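## Task

Find the yellow foam block on a shelf in a storage bay and move only it onto the desk. Every other object stays where it was on its shelf, table or counter. The robot must not tip over or finish leaning. The block must stay on the desk without the robot supporting it, and at the end the gripper must be open and the robot moved away from it.

## Robot and tools

ROBOT. A Hello Robot Stretch 3 with a single arm: a two-wheeled base (0.33 m long, 0.34 m wide), a lift on a vertical mast, and a telescoping arm that reaches out to the robot's RIGHT side, ending in a wrist (yaw, pitch, roll) and a gripper. The base cannot slide sideways, so reaching further forward or back means driving. A spin in place pivots about the point between the wheels, 0.05 m behind the front edge. With the arm pulled in and the wrist folded, a spin clears a 0.28 m radius; an unfolded, level gripper sticks out past that. Cameras: head_camera and nav_camera ride on the head (aimed by head_pan_rad and head_tilt_rad); wrist_camera rides on the gripper.

FRAMES. Base frame: origin on the floor between the drive wheels, x ahead, y to the left, z up. Odometry frame is the base frame where the scene started. hand_pose is reported in the base frame, at the point where closed fingertips meet.

execute_actions takes "actions", a list run in order (empty list = just report and take pictures). Each action is {"robot": ..., "steps": n, "until": ...}; steps is 1 to 450 control steps at 30 per second (default 1); {"steps": n} alone waits. "robot" holds one command, a list of up to 8 commands executed in sequence (items may be {"pause_s": s}, s up to 15), or {"stop": true} to brake everything and clear the queue. A command may contain:
- "base": exactly one of {"translate_m": d} (straight drive, metres, forward positive, |d| at most 1) or {"rotate_rad": d} (spin in place, radians, counter-clockwise/left positive, |d| at most 3.2). Both are offsets measured from where the base is when that command begins.
- "joints": absolute targets by name; unnamed joints keep their current targets. Ranges: lift_m 0 to 1.1 (arm height on mast); arm_m 0 to 0.52 (extension); wrist_yaw_rad -1.345 to 4.42 (0 = along the arm, positive swings toward the front, 3.0 = folded over the base); wrist_pitch_rad -1.57 to 0.451 (0 level, negative tips fingers down); wrist_roll_rad -2.911 to 2.911; gripper_m -0.089 to 0.179 (bigger is wider; real fingertip gap is about 0.007 less when nearly shut, 0.025 less when wide, zero below 0.007); head_pan_rad -3.953 to 1.73 (0 forward, positive left, -1.57 looks along the arm); head_tilt_rad -1.53 to 0.419 (negative looks down).
- "contact_limits": {"arm_m": effort %} from 1 to 100; the arm halts once its motor effort hits that level (negative when retracting). Lower values are gentler; it lasts until the next arm command.
A new command acts immediately, overriding goals it names and discarding the rest of an older queue. Queued commands start only after the previous one finishes "done" ("off_target" also passes for base and gripper); otherwise the rest is dropped. Any out-of-range value rejects the whole call.
"until" ends an action early. {"robot": {"status": "ended"}} fires when nothing reads "moving" and no queue is running. Fields can be compared, e.g. {"lift_m": [">", 0.3], "base_status": ["!=", "moving"]}, using =, !=, <, <=, >, >=. {"any": {"status": "ended"}} fires when any single motion or queue finishes. Don't wait on exact equality; "done" means within tolerance.

zoom_image: {"camera": one of head_camera, nav_camera, wrist_camera, "region": [x0, y0, x1, y1]} in pixels of that camera's latest image, top-left origin, at most 504 by 504. Returns a closer view.

finished_scene: {"scene": number}. Only call it once all motion has ended.

RESULTS. Each reply is one snapshot plus one image per camera. base_status shows progress in brackets (moved so far of goal). joint_goals, joint_status (moving, done, off_target, contact_stop, time_out, stopped, not_commanded, torque_fault), measured_speeds, refusals, queue (idle/running/done/dropped/stopped), queue_left. "refused:" and "dropped:" lines name the goal and reason, counting from 0. "robot.on_its_own" appears when the robot changed a goal itself, a joint is slack or off, a motor is strained at rest, or the base leans 3+ degrees (base_tilt, degrees, forward/right positive). lidar_m: 12 distances in 30-degree sectors from straight ahead going counter-clockwise (4th left, 7th behind, 10th right), measured at 0.17 m height, so it sees table legs, not tops. wrist_depth_mm and head_depth_mm are 7x7 grids of median depth. motor_effort is in percent with a peak in brackets; readings are noisy and biased. base_odometry counts wheel turns only.

SPEED. The base is fast (0.30 m/s, 1.9 rad/s) only when stowed: lift_m under 0.30, arm_m under 0.03, wrist_yaw_rad over 2.54; otherwise 0.10 m/s and 0.63 rad/s.

GRIPPING. Close to a value smaller than the object's width to grasp; release by opening at least 0.02 beyond where the fingertips made contact. Gripper readings and "done" don't prove a hold; check the cameras. Squeezing too hard triggers a stall guard that weakens grip.

CAUTIONS. Fold or unfold the wrist only with lift_m 0.32 to 0.95, wrist_pitch_rad -0.4, roll near 0; once folded, the lift may go down to 0.25. With yaw below -0.4, keep pitch at -0.5 or lower. Arm or lift that hits something stops with contact_stop and goes slack. Pushing against a solid object with the gripper above roughly 0.45 m can tip the robot; don't push twice after a contact_stop. Don't drive while holding or pressing on something fixed. If the base snags or leans, reverse the last move in small steps, free the gripper, and lower lift_m to about 0.2 if still tipped. Wrist servos overheat under long strain and go limp for 10 s (torque_fault). Avoid drops, knocking objects off furniture, slams and hard shoves. Loose objects may occasionally be nudged by outside disturbances. Finish with the item resting on the desk, gripper open, robot backed away and still.

Each tool is called after ">>>" as a command line: name --argument value for each argument, lists and objects as JSON in quotes; but a table of rows of numbers goes row by row, as --pt "numbers of a row", without its own name.

## Session

>>> execute_actions --actions '[]'

Scene clock: 0.00 s.
robot.base_odometry: x=+0.000 y=+0.000 heading=+0.000 (m, m, rad; robot's odometry frame)
robot.turned_by_wheels: +0.000 (rad since the last result)
robot.turned_by_imu: +0.000 (rad since the last result)
robot.base_tilt: forward=+2.1 right=+2.3 (deg)
robot.lidar_m: 1.09 1.05 0.77 0.74 0.77 0.84 1.69 1.02 1.13 3.02 1.57 1.12
robot.head_depth_mm: 1048 1057 1061 1073 1078 1081 1090 / 1021 1025 1025 1034 1041 1050 1051 / 1023 1031 1036 1039 1046 1051 1058 / 1017 1026 1030 1039 1042 1049 1055 / 1013 1021 1031 1035 1039 1045 1049 / 1010 1016 1023 1028 1035 1039 1045 / 1006 1014 1021 1028 1028 1037 1038
robot.base_status: not_commanded
robot.joint_positions: lift_m=+0.365 arm_m=+0.002 wrist_yaw_rad=+3.114 wrist_pitch_rad=-0.432 wrist_roll_rad=-0.005 gripper_m=+0.037 head_pan_rad=-0.008 head_tilt_rad=+0.001
robot.joint_goals: lift_m=+0.365 arm_m=+0.002 wrist_yaw_rad=+3.114 wrist_pitch_rad=-0.432 wrist_roll_rad=-0.005 gripper_m=+0.037 head_pan_rad=-0.008 head_tilt_rad=+0.001
robot.joint_status: lift_m=not_commanded arm_m=not_commanded wrist_yaw_rad=not_commanded wrist_pitch_rad=not_commanded wrist_roll_rad=not_commanded gripper_m=not_commanded head_pan_rad=not_commanded head_tilt_rad=not_commanded
robot.measured_speeds: translate_m=+0.000 rotate_rad=+0.000 lift_m=+0.000 arm_m=+0.000 wrist_yaw_rad=+0.000 wrist_pitch_rad=+0.000 wrist_roll_rad=+0.000 head_pan_rad=+0.000 head_tilt_rad=+0.000
robot: refusals=0 queue=idle queue_left=0
robot.motor_effort: left_wheel=+1 right_wheel=+0 lift_m=+22 arm_m=+0 wrist_yaw_rad=+1 wrist_pitch_rad=+6 wrist_roll_rad=+0 gripper_m=-1 head_pan_rad=+1 head_tilt_rad=+2 (%)
robot.hand_pose: x=-0.0151 y=+0.0756 z=+0.3747 quat_wxyz=(+0.161, +0.691, +0.143, +0.691) (m; robot's base frame)
robot.wrist_depth_mm: 718 714 721 730 742 745 765 / 766 787 789 798 795 822 815 / 842 851 868 863 895 898 909 / 858 881 - 907 897 924 935 / 707 713 - 758 770 787 785 / 603 609 - 627 633 654 658 / 525 539 - 559 535 564 572
pictures: head_camera (sideways: a quarter turn clockwise sets it upright), nav_camera (sideways: a quarter turn counterclockwise sets it upright), wrist_camera
Images, in order (width x height): head_camera 896x504, nav_camera 672x504, wrist_camera 644x364.

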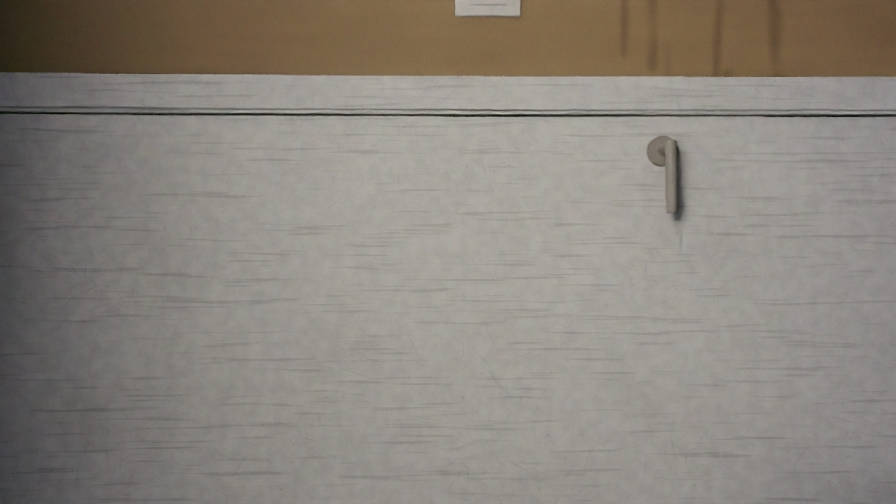

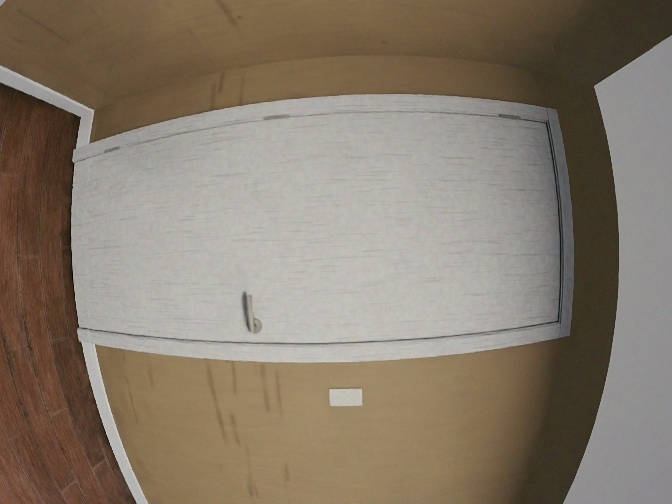

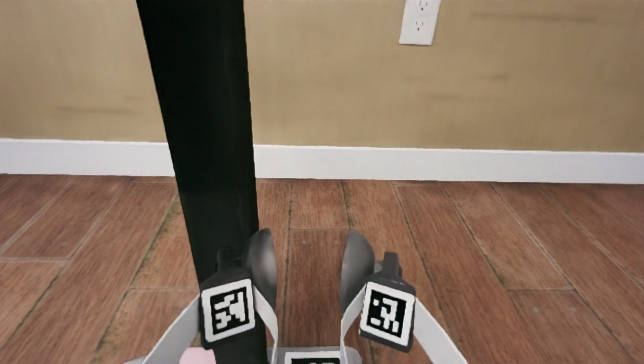

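>>> execute_actions --actions '[{"robot":{"base":{"rotate_rad":-1.57},"joints":{"lift_m":0.27,"head_tilt_rad":-0.4}},"steps":450,"until":{"robot":{"status":"ended"}}}]'

>>> execute_actions --actions '[{"robot":{"joints":{"head_pan_rad":-1.4}},"steps":450,"until":{"robot":{"status":"ended"}}}]'

Scene clock: 2.77 s.
robot.base_odometry: x=+0.000 y=+0.000 heading=-1.570 (m, m, rad; robot's odometry frame)
robot.turned_by_wheels: -1.570 (rad since the last result)
robot.turned_by_imu: -1.556 (rad since the last result)
robot.base_tilt: forward=+2.1 right=+2.2 (deg)
robot.lidar_m: 2.52 1.55 1.11 1.09 1.05 0.77 0.74 0.78 0.84 1.70 1.02 1.14
robot.head_depth_mm: 3293 2071 2077 2217 2159 1647 1335 / 3385 3747 - 2924 2149 1655 1322 / 3282 3675 3877 3140 2168 1636 1332 / 3334 3613 3813 3067 2156 1647 1323 / 3377 3646 3966 3106 2128 1630 1323 / 3317 3650 3038 3088 2149 1634 1329 / 3266 3440 2908 2918 2146 1621 1329
robot.base_status: done (rotate_rad -1.5699 of -1.5700)
robot.joint_positions: lift_m=+0.270 arm_m=+0.002 wrist_yaw_rad=+3.114 wrist_pitch_rad=-0.433 wrist_roll_rad=-0.005 gripper_m=+0.037 head_pan_rad=-0.008 head_tilt_rad=-0.395
robot.joint_goals: lift_m=+0.270 arm_m=+0.002 wrist_yaw_rad=+3.114 wrist_pitch_rad=-0.433 wrist_roll_rad=-0.005 gripper_m=+0.037 head_pan_rad=-0.008 head_tilt_rad=-0.400
robot.joint_status: lift_m=done arm_m=not_commanded wrist_yaw_rad=not_commanded wrist_pitch_rad=not_commanded wrist_roll_rad=not_commanded gripper_m=not_commanded head_pan_rad=not_commanded head_tilt_rad=done
robot.measured_speeds: translate_m=+0.000 rotate_rad=+0.000 lift_m=+0.000 arm_m=+0.000 wrist_yaw_rad=+0.000 wrist_pitch_rad=+0.000 wrist_roll_rad=+0.000 head_pan_rad=+0.000 head_tilt_rad=+0.000
robot: refusals=0 queue=done queue_left=0
robot.motor_effort: left_wheel=+3(11) right_wheel=-2(10) lift_m=+18(23) arm_m=+0(0) wrist_yaw_rad=-1(1) wrist_pitch_rad=+5(5) wrist_roll_rad=+0(0) gripper_m=-1(0) head_pan_rad=+0(0) head_tilt_rad=-2(22) (%)
robot.hand_pose: x=-0.0151 y=+0.0755 z=+0.2797 quat_wxyz=(+0.161, +0.691, +0.143, +0.690) (m; robot's base frame)
robot.wrist_depth_mm: 994 - - - - - - / 985 - - - - - - / 866 904 957 937 965 - - / 692 695 - 741 755 760 793 / 571 582 - 605 615 625 635 / 485 505 - 528 517 518 529 / - - - - 435 452 452
pictures: head_camera (sideways: a quarter turn clockwise sets it upright), nav_camera (sideways: a quarter turn counterclockwise sets it upright), wrist_camera
camera_calibration (this result's frames):
head_camera: T_world_to_cam=[[-0.430673, -0.00142583, -0.902507, 1.19785], [0.0349749, 0.999221, -0.0182685, 0.0220489], [0.90183, -0.0394329, -0.430287, 0.508224], [0, 0, 0, 1]] pos_world=[0.0567793, -0.000283081, 1.30016]
nav_camera: T_world_to_cam=[[0.432152, -0.0351162, 0.901117, -1.13784], [-0.0391448, -0.99903, -0.020159, 0.0792932], [0.900951, -0.0265623, -0.433107, 0.51169], [0, 0, 0, 1]] pos_world=[0.0338181, 0.0528512, 1.24855]
wrist_camera: T_world_to_cam=[[0.997218, -0.0606358, 0.0433445, 0.00364587], [0.00519827, -0.523538, -0.851987, 0.324986], [0.0743534, 0.849842, -0.521766, 0.245096], [0, 0, 0, 1]] pos_world=[-0.0235488, -0.0379297, 0.404609]
Images, in order (width x height): head_camera 896x504, nav_camera 672x504, wrist_camera 644x364.

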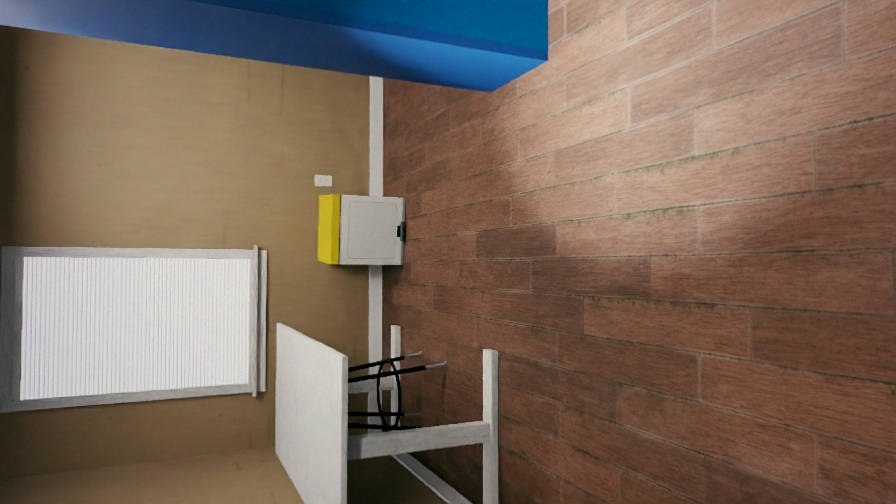

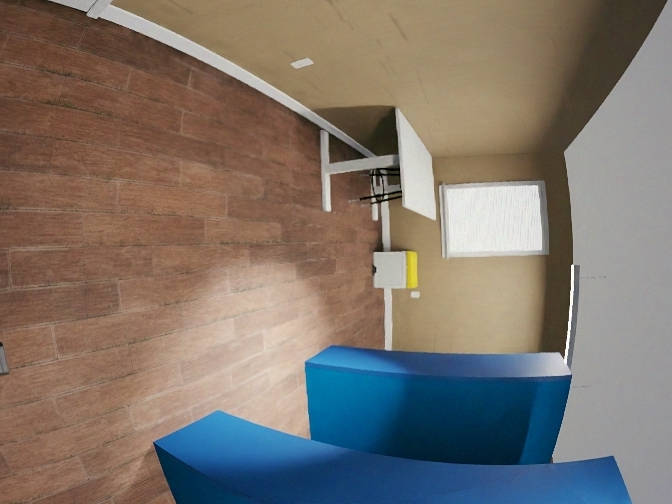

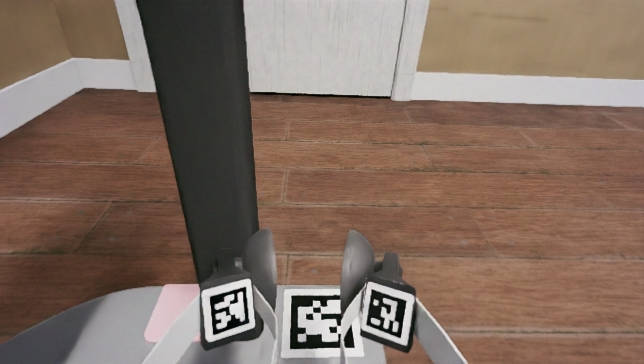

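Scene clock: 4.00 s.
robot.base_odometry: x=+0.000 y=+0.000 heading=-1.570 (m, m, rad; robot's odometry frame)
robot.turned_by_wheels: +0.000 (rad since the last result)
robot.turned_by_imu: +0.000 (rad since the last result)
robot.base_tilt: forward=+2.1 right=+2.3 (deg)
robot.lidar_m: 2.51 1.55 1.11 1.09 1.04 0.77 0.74 0.77 0.84 1.69 1.02 1.14
robot.head_depth_mm: 2109 2238 1596 1670 1494 1504 1228 / 2188 2340 2522 2686 2174 1654 1326 / 2213 2404 2565 2781 2144 1632 1331 / 2253 2448 2633 2807 2162 1635 1328 / 2059 2158 2280 2422 2155 1644 1321 / 1492 1545 1601 1680 1745 1610 1321 / 1164 1200 1238 1282 1317 1376 1281
robot.base_status: done (rotate_rad -1.5699 of -1.5700)
robot.joint_positions: lift_m=+0.270 arm_m=+0.002 wrist_yaw_rad=+3.114 wrist_pitch_rad=-0.433 wrist_roll_rad=-0.005 gripper_m=+0.037 head_pan_rad=-1.393 head_tilt_rad=-0.395
robot.joint_goals: lift_m=+0.270 arm_m=+0.002 wrist_yaw_rad=+3.114 wrist_pitch_rad=-0.433 wrist_roll_rad=-0.005 gripper_m=+0.037 head_pan_rad=-1.400 head_tilt_rad=-0.400
robot.joint_status: lift_m=done arm_m=not_commanded wrist_yaw_rad=not_commanded wrist_pitch_rad=not_commanded wrist_roll_rad=not_commanded gripper_m=not_commanded head_pan_rad=done head_tilt_rad=done
robot.measured_speeds: translate_m=+0.000 rotate_rad=+0.000 lift_m=+0.000 arm_m=+0.000 wrist_yaw_rad=+0.000 wrist_pitch_rad=+0.000 wrist_roll_rad=+0.000 head_pan_rad=+0.000 head_tilt_rad=+0.000
robot: refusals=0 queue=done queue_left=0
robot.motor_effort: left_wheel=+3(2) right_wheel=-2(2) lift_m=+17(17) arm_m=+0(1) wrist_yaw_rad=-1(1) wrist_pitch_rad=+6(5) wrist_roll_rad=+0(0) gripper_m=+0(0) head_pan_rad=-2(29) head_tilt_rad=-3(1) (%)
robot.hand_pose: x=-0.0151 y=+0.0755 z=+0.2797 quat_wxyz=(+0.161, +0.691, +0.143, +0.690) (m; robot's base frame)
robot.wrist_depth_mm: - - - - - - - / 982 - - - - - - / 872 908 942 970 984 - - / 693 705 - 742 754 770 793 / 565 584 - 606 610 627 641 / 487 505 - 529 517 518 533 / - - - - 430 449 455
pictures: head_camera (sideways: a quarter turn clockwise sets it upright), nav_camera (sideways: a quarter turn counterclockwise sets it upright), wrist_camera
camera_calibration (this result's frames):
head_camera: T_world_to_cam=[[-0.0811731, 0.422956, -0.902507, 1.19572], [0.988409, 0.150712, -0.0182685, 0.016233], [0.128292, -0.893529, -0.430288, 0.512943], [0, 0, 0, 1]] pos_world=[0.015209, -0.0498548, 1.30016]
nav_camera: T_world_to_cam=[[0.0455374, -0.431178, 0.901117, -1.13549], [-0.988993, -0.146579, -0.020159, 0.0850873], [0.140777, -0.890281, -0.433107, 0.516327], [0, 0, 0, 1]] pos_world=[0.0631708, -0.017449, 1.24855]
wrist_camera: T_world_to_cam=[[0.997218, -0.0606354, 0.0433444, 0.00364598], [0.00519837, -0.523538, -0.851987, 0.324986], [0.074353, 0.849842, -0.521766, 0.245096], [0, 0, 0, 1]] pos_world=[-0.0235489, -0.0379297, 0.404609]
Images, in order (width x height): head_camera 896x504, nav_camera 672x504, wrist_camera 644x364.

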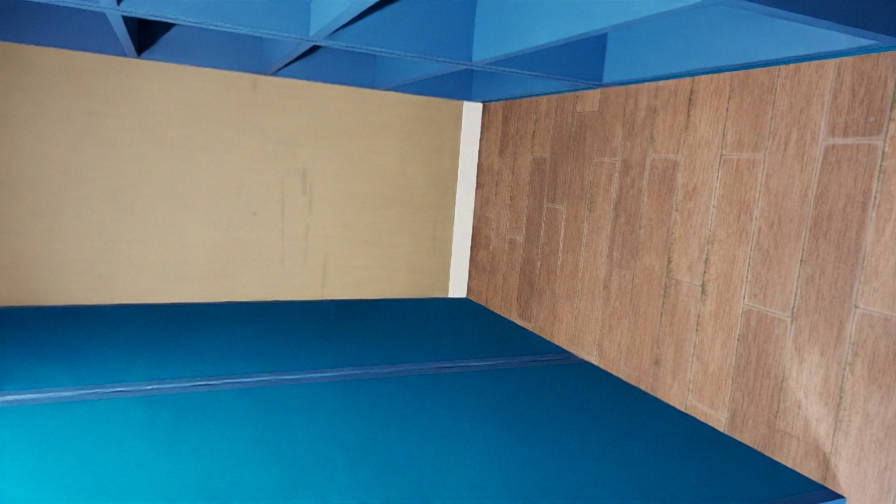

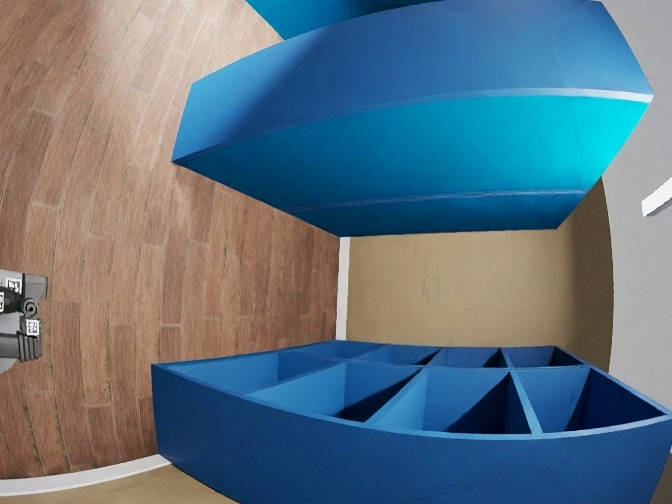

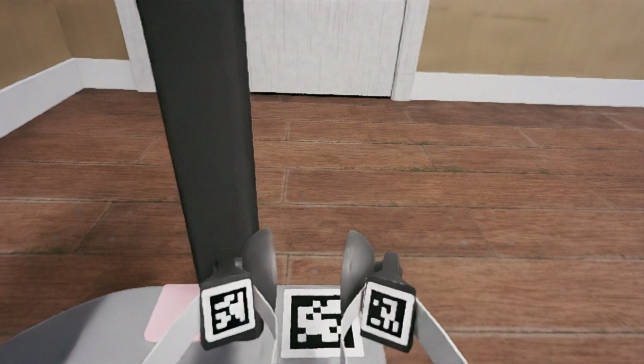

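>>> execute_actions --actions '[{"robot":[{"base":{"translate_m":0.3}},{"base":{"rotate_rad":-1.585}},{"base":{"translate_m":1.0},"joints":{"head_pan_rad":-1.0,"head_tilt_rad":-0.5}}],"steps":450,"until":{"robot":{"status":"ended"}}}]'

Scene clock: 14.33 s.
robot.base_odometry: x=-1.000 y=-0.287 heading=+3.128 (m, m, rad; robot's odometry frame)
robot.turned_by_wheels: -1.585 (rad since the last result)
robot.turned_by_imu: -1.568 (rad since the last result)
robot.base_tilt: forward=+1.9 right=+2.2 (deg)
robot.lidar_m: 1.23 0.46 0.34 0.33 0.34 2.17 2.07 1.48 0.61 0.65 0.95 0.90
robot.head_depth_mm: 839 907 933 657 1114 893 1120 / 881 957 973 691 1130 892 1167 / 933 1015 966 733 1124 947 1175 / 986 1082 965 1315 1120 1299 1191 / 905 984 959 1152 1115 1361 1215 / 794 852 875 995 1074 1278 1246 / 710 767 849 986 1197 1445 1237
robot.base_status: done (translate_m +1.0000 of +1.0000)
robot.joint_positions: lift_m=+0.270 arm_m=+0.002 wrist_yaw_rad=+3.114 wrist_pitch_rad=-0.433 wrist_roll_rad=-0.005 gripper_m=+0.037 head_pan_rad=-1.007 head_tilt_rad=-0.494
robot.joint_goals: lift_m=+0.270 arm_m=+0.002 wrist_yaw_rad=+3.114 wrist_pitch_rad=-0.433 wrist_roll_rad=-0.005 gripper_m=+0.037 head_pan_rad=-1.000 head_tilt_rad=-0.500
robot.joint_status: lift_m=done arm_m=not_commanded wrist_yaw_rad=not_commanded wrist_pitch_rad=not_commanded wrist_roll_rad=not_commanded gripper_m=not_commanded head_pan_rad=done head_tilt_rad=done
robot.measured_speeds: translate_m=+0.000 rotate_rad=+0.000 lift_m=+0.000 arm_m=+0.000 wrist_yaw_rad=+0.000 wrist_pitch_rad=+0.000 wrist_roll_rad=+0.000 head_pan_rad=+0.000 head_tilt_rad=+0.000
robot: refusals=0 queue=done queue_left=0
robot.motor_effort: left_wheel=+2(13) right_wheel=-2(10) lift_m=+19(18) arm_m=-1(1) wrist_yaw_rad=+0(0) wrist_pitch_rad=+6(5) wrist_roll_rad=+0(0) gripper_m=+0(0) head_pan_rad=+2(21) head_tilt_rad=-2(12) (%)
robot.hand_pose: x=-0.0151 y=+0.0755 z=+0.2796 quat_wxyz=(+0.161, +0.690, +0.143, +0.690) (m; robot's base frame)
robot.wrist_depth_mm: - - 341 343 345 349 351 / - - 369 370 374 378 381 / 883 841 402 405 409 418 417 / 689 672 - 447 451 460 462 / 570 568 - 491 497 504 515 / 482 506 - 528 514 522 538 / - - - - 434 447 459
pictures: head_camera (sideways: a quarter turn clockwise sets it upright), nav_camera (sideways: a quarter turn counterclockwise sets it upright), wrist_camera
camera_calibration (this result's frames):
head_camera: T_world_to_cam=[[-0.280616, 0.434632, -0.855774, 1.13598], [0.858102, 0.513058, -0.020807, 0.0203302], [0.430018, -0.74018, -0.516931, 0.623842], [0, 0, 0, 1]] pos_world=[0.0330669, -0.04241, 1.29505]
nav_camera: T_world_to_cam=[[0.250613, -0.455532, 0.854216, -1.07556], [-0.862207, -0.50627, -0.0170239, 0.0802299], [0.440219, -0.732244, -0.51964, 0.627095], [0, 0, 0, 1]] pos_world=[0.0626656, 0.00985155, 1.24599]
wrist_camera: T_world_to_cam=[[0.997219, -0.0606311, 0.0433481, 0.00364467], [0.00519615, -0.523626, -0.851933, 0.324929], [0.0743518, 0.849788, -0.521854, 0.245132], [0, 0, 0, 1]] pos_world=[-0.0235489, -0.0379476, 0.404583]
Images, in order (width x height): head_camera 896x504, nav_camera 672x504, wrist_camera 644x364.

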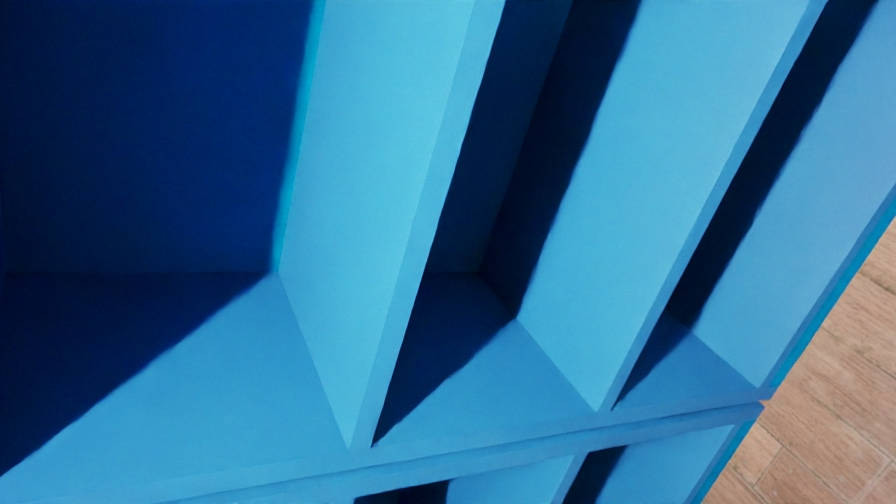

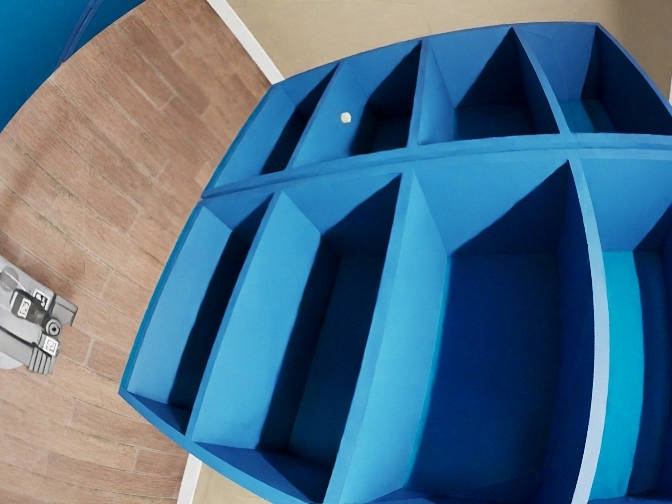

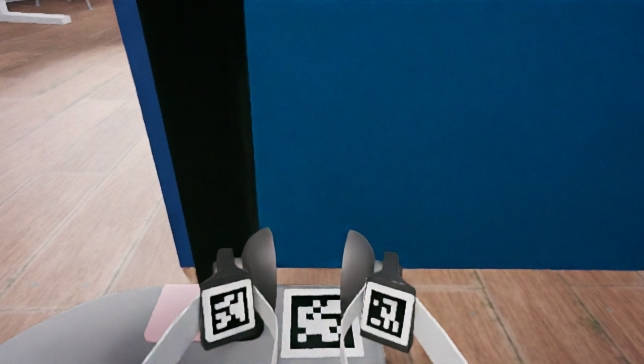

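>>> execute_actions --actions '[{"robot":{"base":{"translate_m":0.6},"joints":{"head_pan_rad":-1.1,"head_tilt_rad":-0.6}},"steps":450,"until":{"robot":{"status":"ended"}}}]'

Scene clock: 18.03 s.
robot.base_odometry: x=-1.600 y=-0.279 heading=+3.128 (m, m, rad; robot's odometry frame)
robot.turned_by_wheels: +0.000 (rad since the last result)
robot.turned_by_imu: +0.000 (rad since the last result)
robot.base_tilt: forward=+2.0 right=+2.2 (deg)
robot.lidar_m: 1.07 0.45 0.33 0.32 0.34 0.46 2.67 0.96 1.08 0.60 0.62 1.11
robot.head_depth_mm: 467 507 580 807 1024 876 1121 / 488 531 596 670 815 932 1138 / 906 988 738 1207 921 1015 1137 / 952 1034 777 1275 1008 1318 1180 / 998 1080 822 1297 1075 1318 1181 / 1056 1121 875 1292 1449 1352 1181 / 1111 1172 1284 1285 1507 1385 1177
robot.base_status: done (translate_m +0.6000 of +0.6000)
robot.joint_positions: lift_m=+0.270 arm_m=+0.002 wrist_yaw_rad=+3.114 wrist_pitch_rad=-0.433 wrist_roll_rad=-0.005 gripper_m=+0.037 head_pan_rad=-1.093 head_tilt_rad=-0.593
robot.joint_goals: lift_m=+0.270 arm_m=+0.002 wrist_yaw_rad=+3.114 wrist_pitch_rad=-0.433 wrist_roll_rad=-0.005 gripper_m=+0.037 head_pan_rad=-1.100 head_tilt_rad=-0.600
robot.joint_status: lift_m=done arm_m=not_commanded wrist_yaw_rad=not_commanded wrist_pitch_rad=not_commanded wrist_roll_rad=not_commanded gripper_m=not_commanded head_pan_rad=done head_tilt_rad=done
robot.measured_speeds: translate_m=+0.000 rotate_rad=+0.000 lift_m=+0.000 arm_m=+0.000 wrist_yaw_rad=+0.000 wrist_pitch_rad=+0.000 wrist_roll_rad=+0.000 head_pan_rad=+0.000 head_tilt_rad=+0.000
robot: refusals=0 queue=done queue_left=0
robot.motor_effort: left_wheel=+2(12) right_wheel=-2(8) lift_m=+19(19) arm_m=-1(0) wrist_yaw_rad=+0(0) wrist_pitch_rad=+6(5) wrist_roll_rad=+0(0) gripper_m=+0(0) head_pan_rad=-2(10) head_tilt_rad=-2(12) (%)
robot.hand_pose: x=-0.0151 y=+0.0755 z=+0.2796 quat_wxyz=(+0.161, +0.690, +0.143, +0.690) (m; robot's base frame)
robot.wrist_depth_mm: 328 328 336 335 339 344 344 / 354 356 360 365 373 372 372 / 384 387 395 395 409 405 413 / 424 424 - 436 454 445 451 / 463 472 - 482 492 496 503 / 482 506 - 519 512 519 528 / - - - - 432 452 454
pictures: head_camera (sideways: a quarter turn clockwise sets it upright), nav_camera (sideways: a quarter turn counterclockwise sets it upright), wrist_camera
camera_calibration (this result's frames):
head_camera: T_world_to_cam=[[-0.279903, 0.529702, -0.800669, 1.06413], [0.897944, 0.439501, -0.0231465, 0.0231301], [0.339634, -0.725434, -0.59866, 0.730724], [0, 0, 0, 1]] pos_world=[0.0289055, -0.043746, 1.29001]
nav_camera: T_world_to_cam=[[0.248143, -0.547808, 0.798957, -1.0035], [-0.903147, -0.429112, -0.0137195, 0.0761757], [0.350358, -0.718171, -0.601232, 0.733795], [0, 0, 0, 1]] pos_world=[0.0607191, 0.00995229, 1.24398]
wrist_camera: T_world_to_cam=[[0.997219, -0.0606299, 0.0433491, 0.00364448], [0.00519546, -0.52365, -0.851917, 0.324919], [0.0743514, 0.849773, -0.521879, 0.245139], [0, 0, 0, 1]] pos_world=[-0.0235489, -0.0379477, 0.404579]
Images, in order (width x height): head_camera 896x504, nav_camera 672x504, wrist_camera 644x364.

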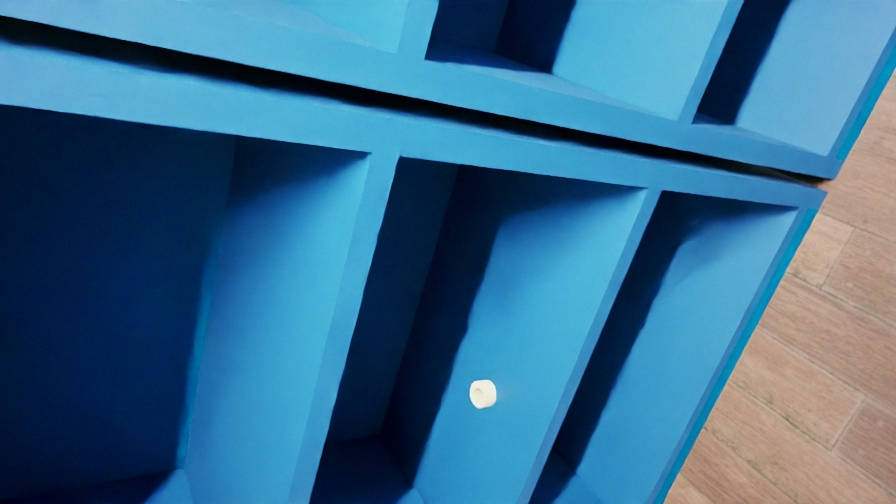

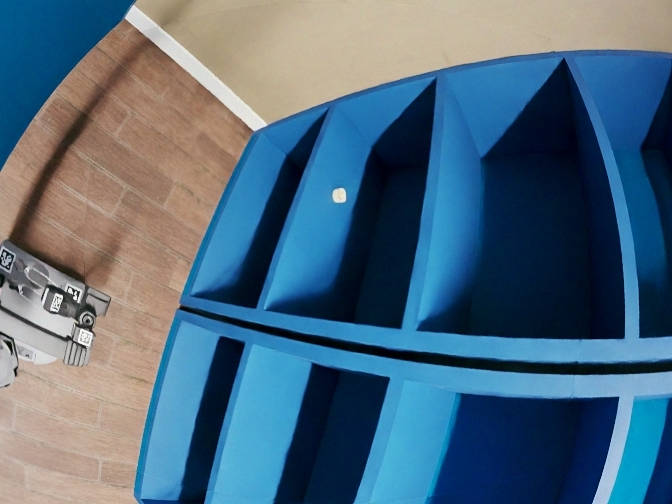

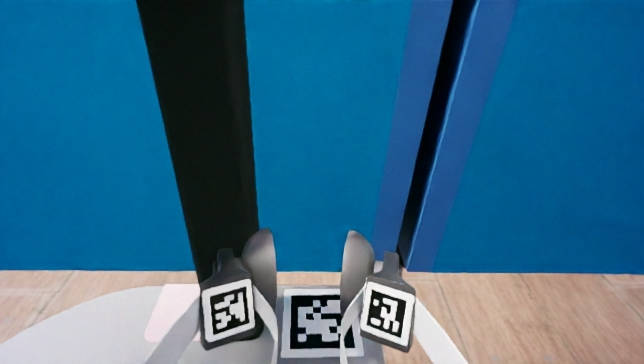

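>>> execute_actions --actions '[{"robot":[{"base":{"translate_m":-1.0}},{"base":{"translate_m":-0.2}},{"base":{"rotate_rad":1.57}},{"base":{"translate_m":1.0}},{"base":{"translate_m":0.33}},{"base":{"rotate_rad":-1.585}},{"base":{"translate_m":0.6},"joints":{"head_pan_rad":-0.9,"head_tilt_rad":-0.5}}],"steps":450,"until":{"robot":{"status":"ended"}}},{"steps":450,"until":{"robot":{"status":"ended"}}}]'

Scene clock: 41.50 s.
robot.base_odometry: x=-1.018 y=-1.608 heading=+3.113 (m, m, rad; robot's odometry frame)
robot.turned_by_wheels: -0.015 (rad since the last result)
robot.turned_by_imu: -0.017 (rad since the last result)
robot.base_tilt: forward=+2.0 right=+2.2 (deg)
robot.lidar_m: 1.50 0.55 0.40 0.38 0.40 1.84 2.10 2.18 0.56 0.62 0.96 0.86
robot.head_depth_mm: 814 882 906 607 1079 885 793 / 867 939 939 637 1114 882 1143 / 930 1013 928 707 1107 910 1173 / 918 1010 921 1228 1111 1235 1176 / 809 881 904 1058 1093 1320 1220 / 722 780 831 940 1061 1269 1239 / 676 747 873 1343 1575 1441 1229
robot.base_status: done (translate_m +0.6000 of +0.6000)
robot.joint_positions: lift_m=+0.270 arm_m=+0.002 wrist_yaw_rad=+3.114 wrist_pitch_rad=-0.433 wrist_roll_rad=-0.005 gripper_m=+0.037 head_pan_rad=-0.907 head_tilt_rad=-0.507
robot.joint_goals: lift_m=+0.270 arm_m=+0.002 wrist_yaw_rad=+3.114 wrist_pitch_rad=-0.433 wrist_roll_rad=-0.005 gripper_m=+0.037 head_pan_rad=-0.900 head_tilt_rad=-0.500
robot.joint_status: lift_m=done arm_m=not_commanded wrist_yaw_rad=not_commanded wrist_pitch_rad=not_commanded wrist_roll_rad=not_commanded gripper_m=not_commanded head_pan_rad=done head_tilt_rad=done
robot.measured_speeds: translate_m=+0.000 rotate_rad=+0.000 lift_m=+0.000 arm_m=+0.000 wrist_yaw_rad=+0.000 wrist_pitch_rad=+0.000 wrist_roll_rad=+0.000 head_pan_rad=+0.000 head_tilt_rad=+0.000
robot: refusals=0 queue=done queue_left=0
robot.motor_effort: left_wheel=+3(12) right_wheel=-3(14) lift_m=+18(18) arm_m=-1(1) wrist_yaw_rad=+0(0) wrist_pitch_rad=+6(6) wrist_roll_rad=+0(0) gripper_m=+0(0) head_pan_rad=+3(11) head_tilt_rad=+3(12) (%)
robot.hand_pose: x=-0.0151 y=+0.0755 z=+0.2796 quat_wxyz=(+0.161, +0.690, +0.143, +0.690) (m; robot's base frame)
robot.wrist_depth_mm: - - 389 391 398 403 410 / - - 421 427 432 438 447 / 879 894 457 466 473 478 486 / 682 704 - 506 517 521 539 / 560 579 - 557 573 583 596 / 482 508 - 529 513 521 537 / - - - - 432 445 456
pictures: head_camera (sideways: a quarter turn clockwise sets it upright), nav_camera (sideways: a quarter turn counterclockwise sets it upright), wrist_camera
camera_calibration (this result's frames):
head_camera: T_world_to_cam=[[-0.329347, 0.413035, -0.849078, 1.12755], [0.802407, 0.596403, -0.0211228, 0.0210806], [0.497668, -0.688263, -0.527846, 0.63763], [0, 0, 0, 1]] pos_world=[0.037111, -0.0394325, 1.29439]
nav_camera: T_world_to_cam=[[0.301568, -0.436811, 0.847498, -1.06712], [-0.807468, -0.589678, -0.0166034, 0.0793484], [0.507004, -0.67932, -0.530539, 0.640868], [0, 0, 0, 1]] pos_world=[0.0609567, 0.016017, 1.2457]
wrist_camera: T_world_to_cam=[[0.997219, -0.0606267, 0.0433514, 0.00364202], [0.00519388, -0.52371, -0.851881, 0.324877], [0.0743503, 0.849737, -0.521938, 0.245186], [0, 0, 0, 1]] pos_world=[-0.0235489, -0.0379817, 0.404571]
Images, in order (width x height): head_camera 896x504, nav_camera 672x504, wrist_camera 644x364.

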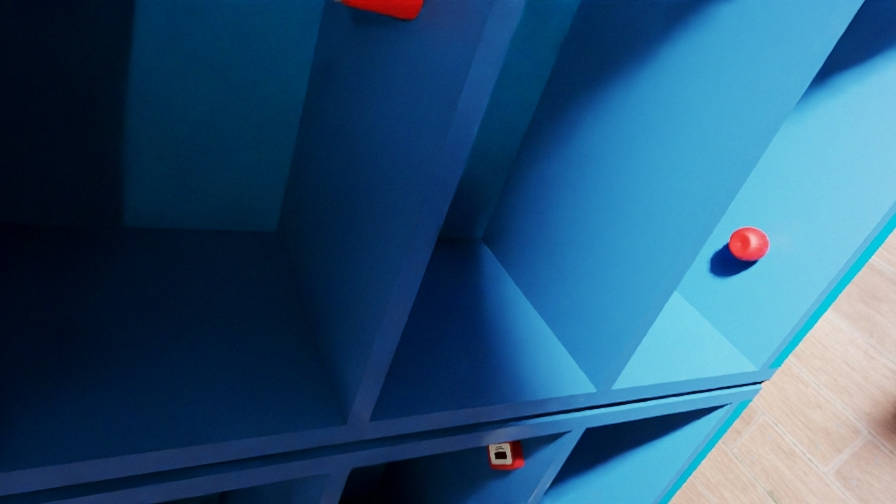

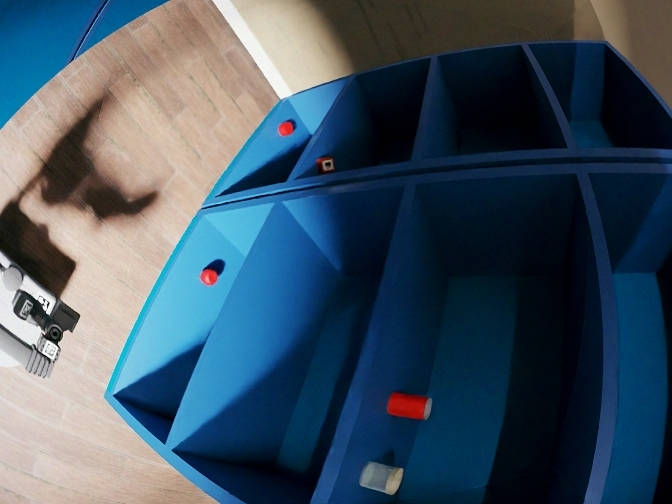

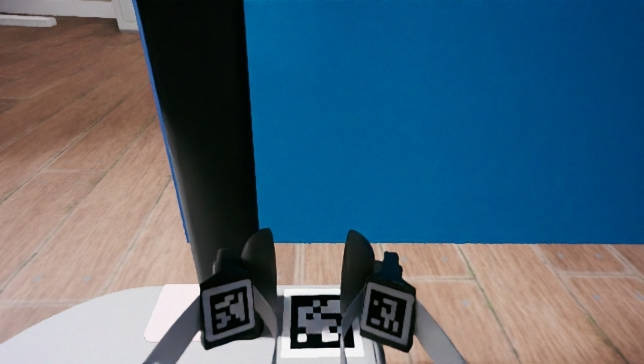

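Probably the third bay.

>>> execute_actions --actions '[{"robot":[{"base":{"translate_m":-0.6}},{"base":{"rotate_rad":1.585}},{"base":{"translate_m":1.0}},{"base":{"translate_m":0.4}},{"base":{"rotate_rad":-1.585}},{"base":{"translate_m":0.6}}],"steps":450,"until":{"robot":{"status":"ended"}}},{"steps":450,"until":{"robot":{"status":"ended"}}}]'

Scene clock: 61.57 s.
robot.base_odometry: x=-1.038 y=-3.007 heading=+3.113 (m, m, rad; robot's odometry frame)
robot.turned_by_wheels: +0.000 (rad since the last result)
robot.turned_by_imu: -0.001 (rad since the last result)
robot.base_tilt: forward=+2.0 right=+2.2 (deg)
robot.lidar_m: 1.67 1.42 1.04 1.00 0.79 0.78 1.49 1.75 0.58 0.61 0.97 0.88
robot.head_depth_mm: 841 900 934 640 1110 886 1093 / 894 960 939 675 1107 881 1168 / 953 1036 927 1235 1109 937 1166 / 921 1015 924 1254 1102 1327 1190 / 812 881 907 1077 1100 1319 1229 / 727 781 847 953 1092 1351 1232 / 699 796 985 1404 1637 1481 1237
robot.base_status: done (translate_m +0.6000 of +0.6000)
robot.joint_positions: lift_m=+0.270 arm_m=+0.002 wrist_yaw_rad=+3.114 wrist_pitch_rad=-0.433 wrist_roll_rad=-0.005 gripper_m=+0.037 head_pan_rad=-0.907 head_tilt_rad=-0.507
robot.joint_goals: lift_m=+0.270 arm_m=+0.002 wrist_yaw_rad=+3.114 wrist_pitch_rad=-0.433 wrist_roll_rad=-0.005 gripper_m=+0.037 head_pan_rad=-0.900 head_tilt_rad=-0.500
robot.joint_status: lift_m=done arm_m=not_commanded wrist_yaw_rad=not_commanded wrist_pitch_rad=not_commanded wrist_roll_rad=not_commanded gripper_m=not_commanded head_pan_rad=done head_tilt_rad=done
robot.measured_speeds: translate_m=+0.000 rotate_rad=+0.000 lift_m=+0.000 arm_m=+0.000 wrist_yaw_rad=+0.000 wrist_pitch_rad=+0.000 wrist_roll_rad=+0.000 head_pan_rad=+0.000 head_tilt_rad=+0.000
robot: refusals=0 queue=done queue_left=0
robot.motor_effort: left_wheel=+2(12) right_wheel=-2(16) lift_m=+17(18) arm_m=-1(1) wrist_yaw_rad=+0(0) wrist_pitch_rad=+6(6) wrist_roll_rad=+0(0) gripper_m=+0(0) head_pan_rad=+2(2) head_tilt_rad=+3(2) (%)
robot.hand_pose: x=-0.0151 y=+0.0754 z=+0.2796 quat_wxyz=(+0.161, +0.690, +0.143, +0.690) (m; robot's base frame)
robot.wrist_depth_mm: 718 947 965 978 - 983 - / 724 - - - - - - / 753 909 935 959 983 - - / 684 703 - 744 746 769 786 / 571 579 - 595 609 623 626 / 487 507 - 525 514 527 531 / - - - - 433 450 461
pictures: head_camera (sideways: a quarter turn clockwise sets it upright), nav_camera (sideways: a quarter turn counterclockwise sets it upright), wrist_camera
camera_calibration (this result's frames):
head_camera: T_world_to_cam=[[-0.329357, 0.412829, -0.849174, 1.12767], [0.802257, 0.596605, -0.0211183, 0.0210758], [0.497903, -0.688211, -0.527691, 0.637428], [0, 0, 0, 1]] pos_world=[0.0371219, -0.0394256, 1.2944]
nav_camera: T_world_to_cam=[[0.301585, -0.436612, 0.847595, -1.06724], [-0.807315, -0.589887, -0.0166094, 0.0793552], [0.507237, -0.679266, -0.530384, 0.640666], [0, 0, 0, 1]] pos_world=[0.0609589, 0.016023, 1.2457]
wrist_camera: T_world_to_cam=[[0.997219, -0.0606257, 0.0433521, 0.00363982], [0.0051932, -0.52373, -0.851868, 0.324851], [0.0743499, 0.849724, -0.521959, 0.245222], [0, 0, 0, 1]] pos_world=[-0.0235489, -0.0380158, 0.404568]
Images, in order (width x height): head_camera 896x504, nav_camera 672x504, wrist_camera 644x364.

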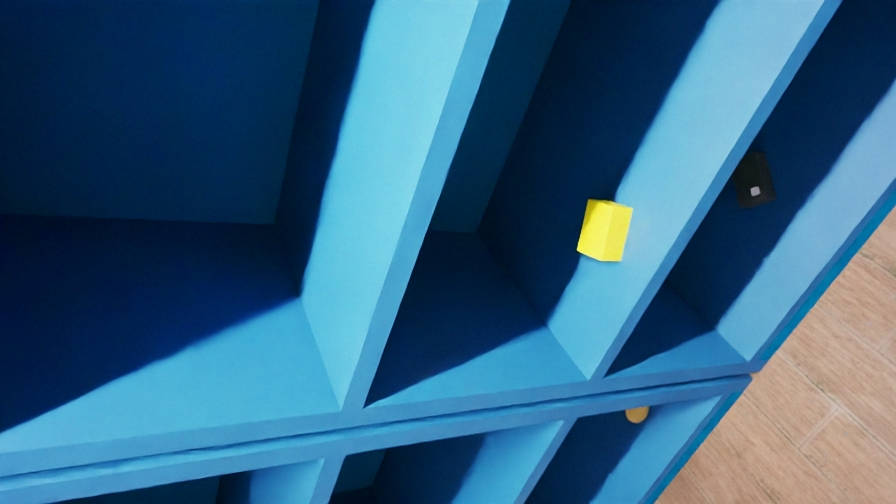

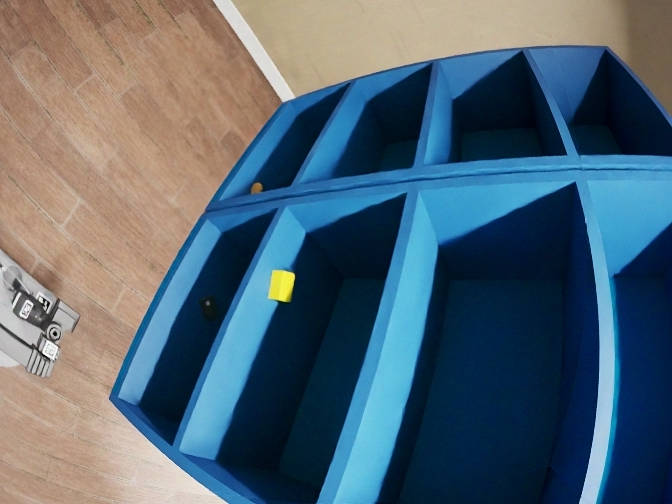

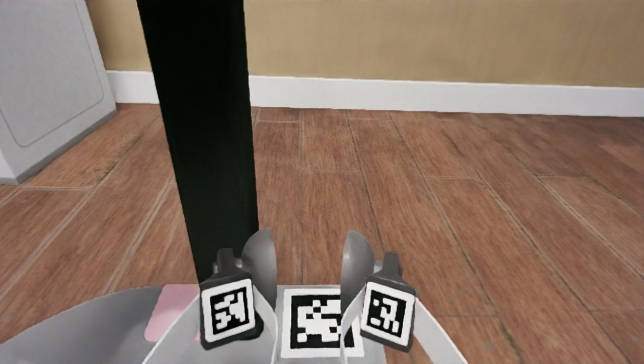

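>>> execute_actions --actions '[{"robot":[{"base":{"translate_m":0.45},"joints":{"head_pan_rad":-1.57,"head_tilt_rad":-0.8}},{"joints":{"lift_m":0.5,"wrist_pitch_rad":-0.4,"gripper_m":0.179}},{"joints":{"wrist_yaw_rad":0}},{"joints":{"wrist_pitch_rad":-0.2}}],"steps":450,"until":{"robot":{"status":"ended"}}}]'

Scene clock: 71.23 s.
robot.base_odometry: x=-1.488 y=-2.995 heading=+3.113 (m, m, rad; robot's odometry frame)
robot.turned_by_wheels: +0.000 (rad since the last result)
robot.turned_by_imu: -0.001 (rad since the last result)
robot.base_tilt: forward=+1.9 right=+2.2 (deg)
robot.lidar_m: 1.22 1.26 1.04 1.00 1.03 1.14 2.18 0.82 0.86 0.89 0.60 1.27
robot.head_depth_mm: 834 670 1157 1039 1324 1251 1123 / 835 667 1157 1034 1326 1242 1142 / 831 662 1160 1030 1316 1243 1163 / 831 660 1158 1031 1316 1263 - / 831 654 1149 1019 1315 1233 1104 / 830 649 984 984 1040 1225 1101 / 694 617 651 785 974 1231 1100
robot.base_status: done (translate_m +0.4500 of +0.4500)
robot.joint_positions: lift_m=+0.500 arm_m=+0.002 wrist_yaw_rad=+0.003 wrist_pitch_rad=-0.225 wrist_roll_rad=-0.005 gripper_m=+0.179 head_pan_rad=-1.563 head_tilt_rad=-0.790
robot.joint_goals: lift_m=+0.500 arm_m=+0.002 wrist_yaw_rad=+0.000 wrist_pitch_rad=-0.200 wrist_roll_rad=-0.005 gripper_m=+0.179 head_pan_rad=-1.570 head_tilt_rad=-0.800
robot.joint_status: lift_m=done arm_m=not_commanded wrist_yaw_rad=done wrist_pitch_rad=done wrist_roll_rad=not_commanded gripper_m=done head_pan_rad=done head_tilt_rad=done
robot.measured_speeds: translate_m=+0.000 rotate_rad=+0.000 lift_m=+0.000 arm_m=+0.000 wrist_yaw_rad=+0.000 wrist_pitch_rad=+0.000 wrist_roll_rad=+0.000 head_pan_rad=+0.000 head_tilt_rad=+0.000
robot: refusals=0 queue=done queue_left=0
robot.motor_effort: left_wheel=+2(11) right_wheel=-2(8) lift_m=+28(30) arm_m=-2(1) wrist_yaw_rad=-3(5) wrist_pitch_rad=+9(9) wrist_roll_rad=+0(0) gripper_m=+0(83) head_pan_rad=-2(24) head_tilt_rad=-4(20) (%)
robot.hand_pose: x=-0.0208 y=-0.3914 z=+0.5578 quat_wxyz=(+0.705, +0.081, -0.700, -0.079) (m; robot's base frame)
robot.wrist_depth_mm: 339 505 693 694 703 705 702 / 339 507 736 742 737 750 718 / 346 443 494 405 569 589 633 / 323 332 333 336 339 351 364 / 351 523 859 881 894 883 681 / - 555 858 916 934 945 682 / - 558 729 716 759 759 628
pictures: head_camera (sideways: a quarter turn clockwise sets it upright), nav_camera (sideways: a quarter turn counterclockwise sets it upright), wrist_camera
camera_calibration (this result's frames):
head_camera: T_world_to_cam=[[-0.0106548, 0.744216, -0.667854, 0.88939], [0.999582, -0.0100325, -0.0271267, 0.0276854], [-0.0268884, -0.667863, -0.743798, 0.921741], [0, 0, 0, 1]] pos_world=[0.00658655, -0.046024, 1.28032]
nav_camera: T_world_to_cam=[[-0.0258642, -0.745605, 0.665886, -0.828399], [-0.999567, 0.0286451, -0.00675057, 0.0676885], [-0.0140411, -0.665772, -0.746023, 0.924347], [0, 0, 0, 1]] pos_world=[0.0592121, -0.00419309, 1.24166]
wrist_camera: T_world_to_cam=[[-0.998622, 0.0385806, 0.0355763, -0.0294411], [-0.0205586, 0.336128, -0.941592, 0.703421], [-0.0482854, -0.941026, -0.334871, -0.0203097], [0, 0, 0, 1]] pos_world=[-0.0159198, -0.254415, 0.656582]
Images, in order (width x height): head_camera 896x504, nav_camera 672x504, wrist_camera 644x364.

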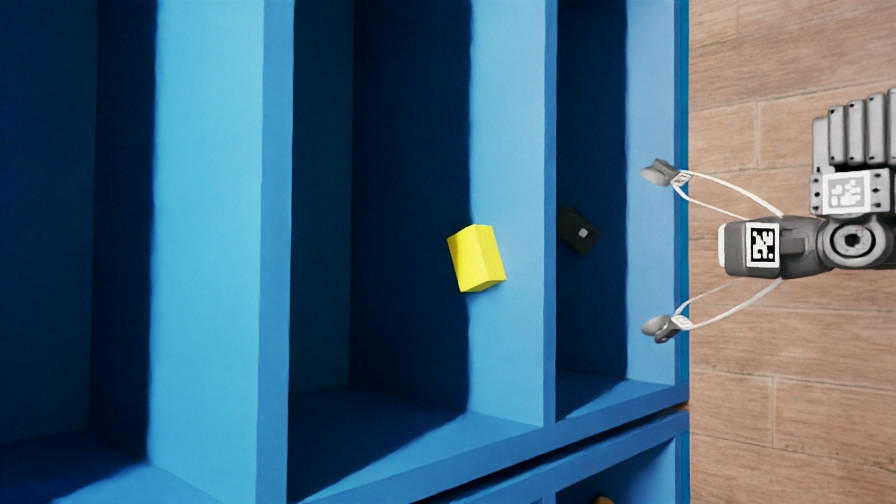

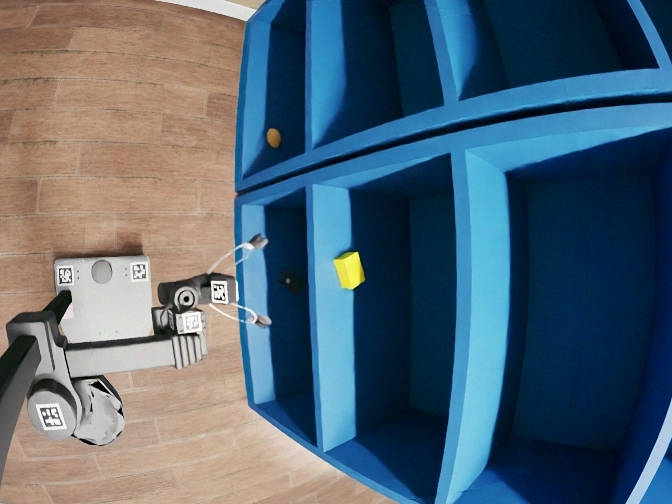

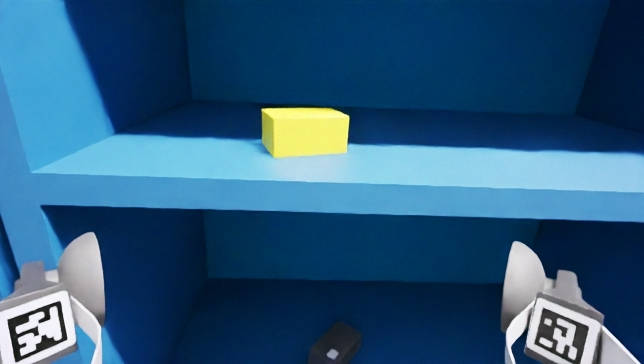

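>>> execute_actions --actions '[{"robot":[{"joints":{"lift_m":0.535}},{"joints":{"arm_m":0.22}}],"steps":450,"until":{"robot":{"status":"ended"}}}]'

Scene clock: 75.07 s.
robot.base_odometry: x=-1.488 y=-2.995 heading=+3.113 (m, m, rad; robot's odometry frame)
robot.turned_by_wheels: +0.000 (rad since the last result)
robot.turned_by_imu: -0.001 (rad since the last result)
robot.base_tilt: forward=+2.0 right=+2.3 (deg)
robot.lidar_m: 1.22 1.27 1.03 1.00 1.04 1.14 2.18 0.82 0.86 0.89 0.61 1.27
robot.head_depth_mm: 832 671 1160 1040 1329 1251 1116 / 832 665 1146 1030 1335 1243 1133 / 832 659 1158 1034 926 1245 1105 / 829 657 1159 1024 1281 1230 1101 / 829 652 1148 1018 1313 1236 1101 / 827 648 987 987 1037 1233 1099 / 697 617 652 780 972 1230 1104
robot.base_status: done (translate_m +0.4500 of +0.4500)
robot.joint_positions: lift_m=+0.535 arm_m=+0.220 wrist_yaw_rad=+0.001 wrist_pitch_rad=-0.223 wrist_roll_rad=-0.005 gripper_m=+0.179 head_pan_rad=-1.563 head_tilt_rad=-0.790
robot.joint_goals: lift_m=+0.535 arm_m=+0.220 wrist_yaw_rad=+0.000 wrist_pitch_rad=-0.200 wrist_roll_rad=-0.005 gripper_m=+0.179 head_pan_rad=-1.570 head_tilt_rad=-0.800
robot.joint_status: lift_m=done arm_m=done wrist_yaw_rad=done wrist_pitch_rad=done wrist_roll_rad=not_commanded gripper_m=done head_pan_rad=done head_tilt_rad=done
robot.measured_speeds: translate_m=+0.000 rotate_rad=+0.000 lift_m=+0.000 arm_m=+0.000 wrist_yaw_rad=+0.000 wrist_pitch_rad=+0.000 wrist_roll_rad=+0.000 head_pan_rad=+0.000 head_tilt_rad=+0.000
robot: refusals=0 queue=done queue_left=0
robot.motor_effort: left_wheel=+2(2) right_wheel=-2(2) lift_m=+28(29) arm_m=+2(3) wrist_yaw_rad=-2(5) wrist_pitch_rad=+8(9) wrist_roll_rad=+0(0) gripper_m=-1(0) head_pan_rad=-2(2) head_tilt_rad=-3(4) (%)
robot.hand_pose: x=-0.0211 y=-0.6092 z=+0.5931 quat_wxyz=(+0.705, +0.080, -0.700, -0.078) (m; robot's base frame)
robot.wrist_depth_mm: 337 480 496 496 496 507 504 / 341 505 522 523 526 529 536 / 342 513 543 549 559 564 570 / 340 396 409 424 437 457 474 / 294 293 240 215 315 324 331 / - 232 199 209 242 253 257 / - 192 194 197 200 202 217
pictures: head_camera (sideways: a quarter turn clockwise sets it upright), nav_camera (sideways: a quarter turn counterclockwise sets it upright), wrist_camera
camera_calibration (this result's frames):
head_camera: T_world_to_cam=[[-0.010656, 0.744356, -0.667698, 0.889187], [0.999582, -0.0100266, -0.0271304, 0.0276902], [-0.0268894, -0.667708, -0.743938, 0.921922], [0, 0, 0, 1]] pos_world=[0.00658653, -0.0460195, 1.28031]
nav_camera: T_world_to_cam=[[-0.025863, -0.745744, 0.66573, -0.828196], [-0.999567, 0.0286462, -0.00674298, 0.0676786], [-0.0140421, -0.665616, -0.746162, 0.924528], [0, 0, 0, 1]] pos_world=[0.059212, -0.00418048, 1.24166]
wrist_camera: T_world_to_cam=[[-0.998575, 0.0398427, 0.0355135, -0.0217835], [-0.0201499, 0.334719, -0.942102, 0.8094], [-0.049423, -0.941475, -0.333439, -0.214612], [0, 0, 0, 1]] pos_world=[-0.0160498, -0.472105, 0.691751]
Images, in order (width x height): head_camera 896x504, nav_camera 672x504, wrist_camera 644x364.

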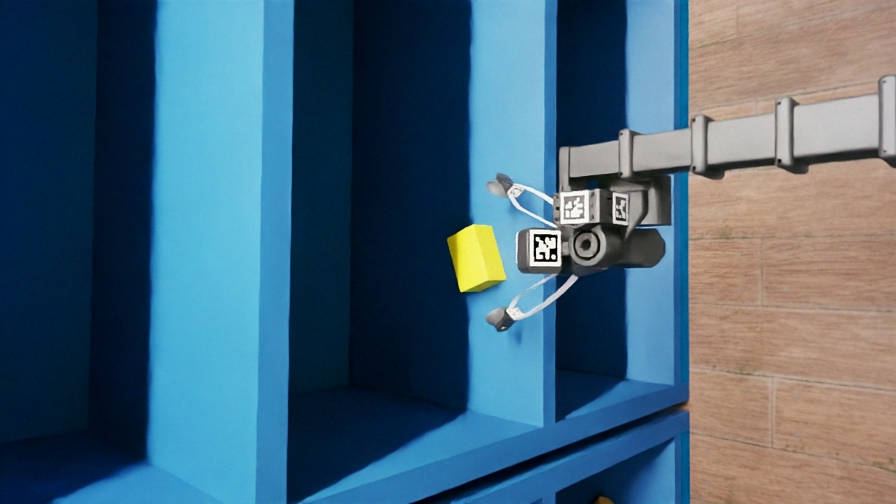

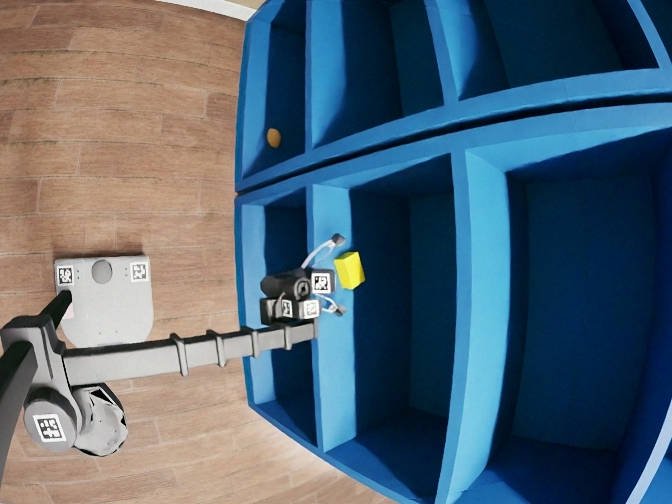

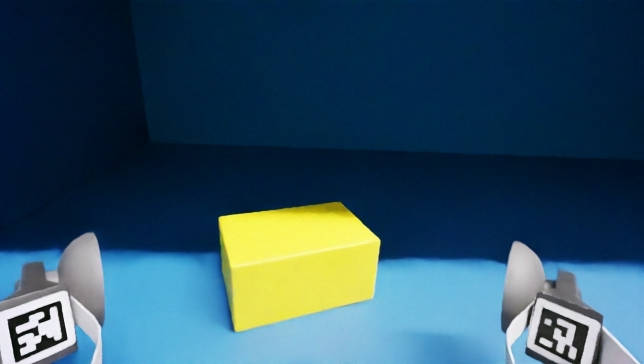

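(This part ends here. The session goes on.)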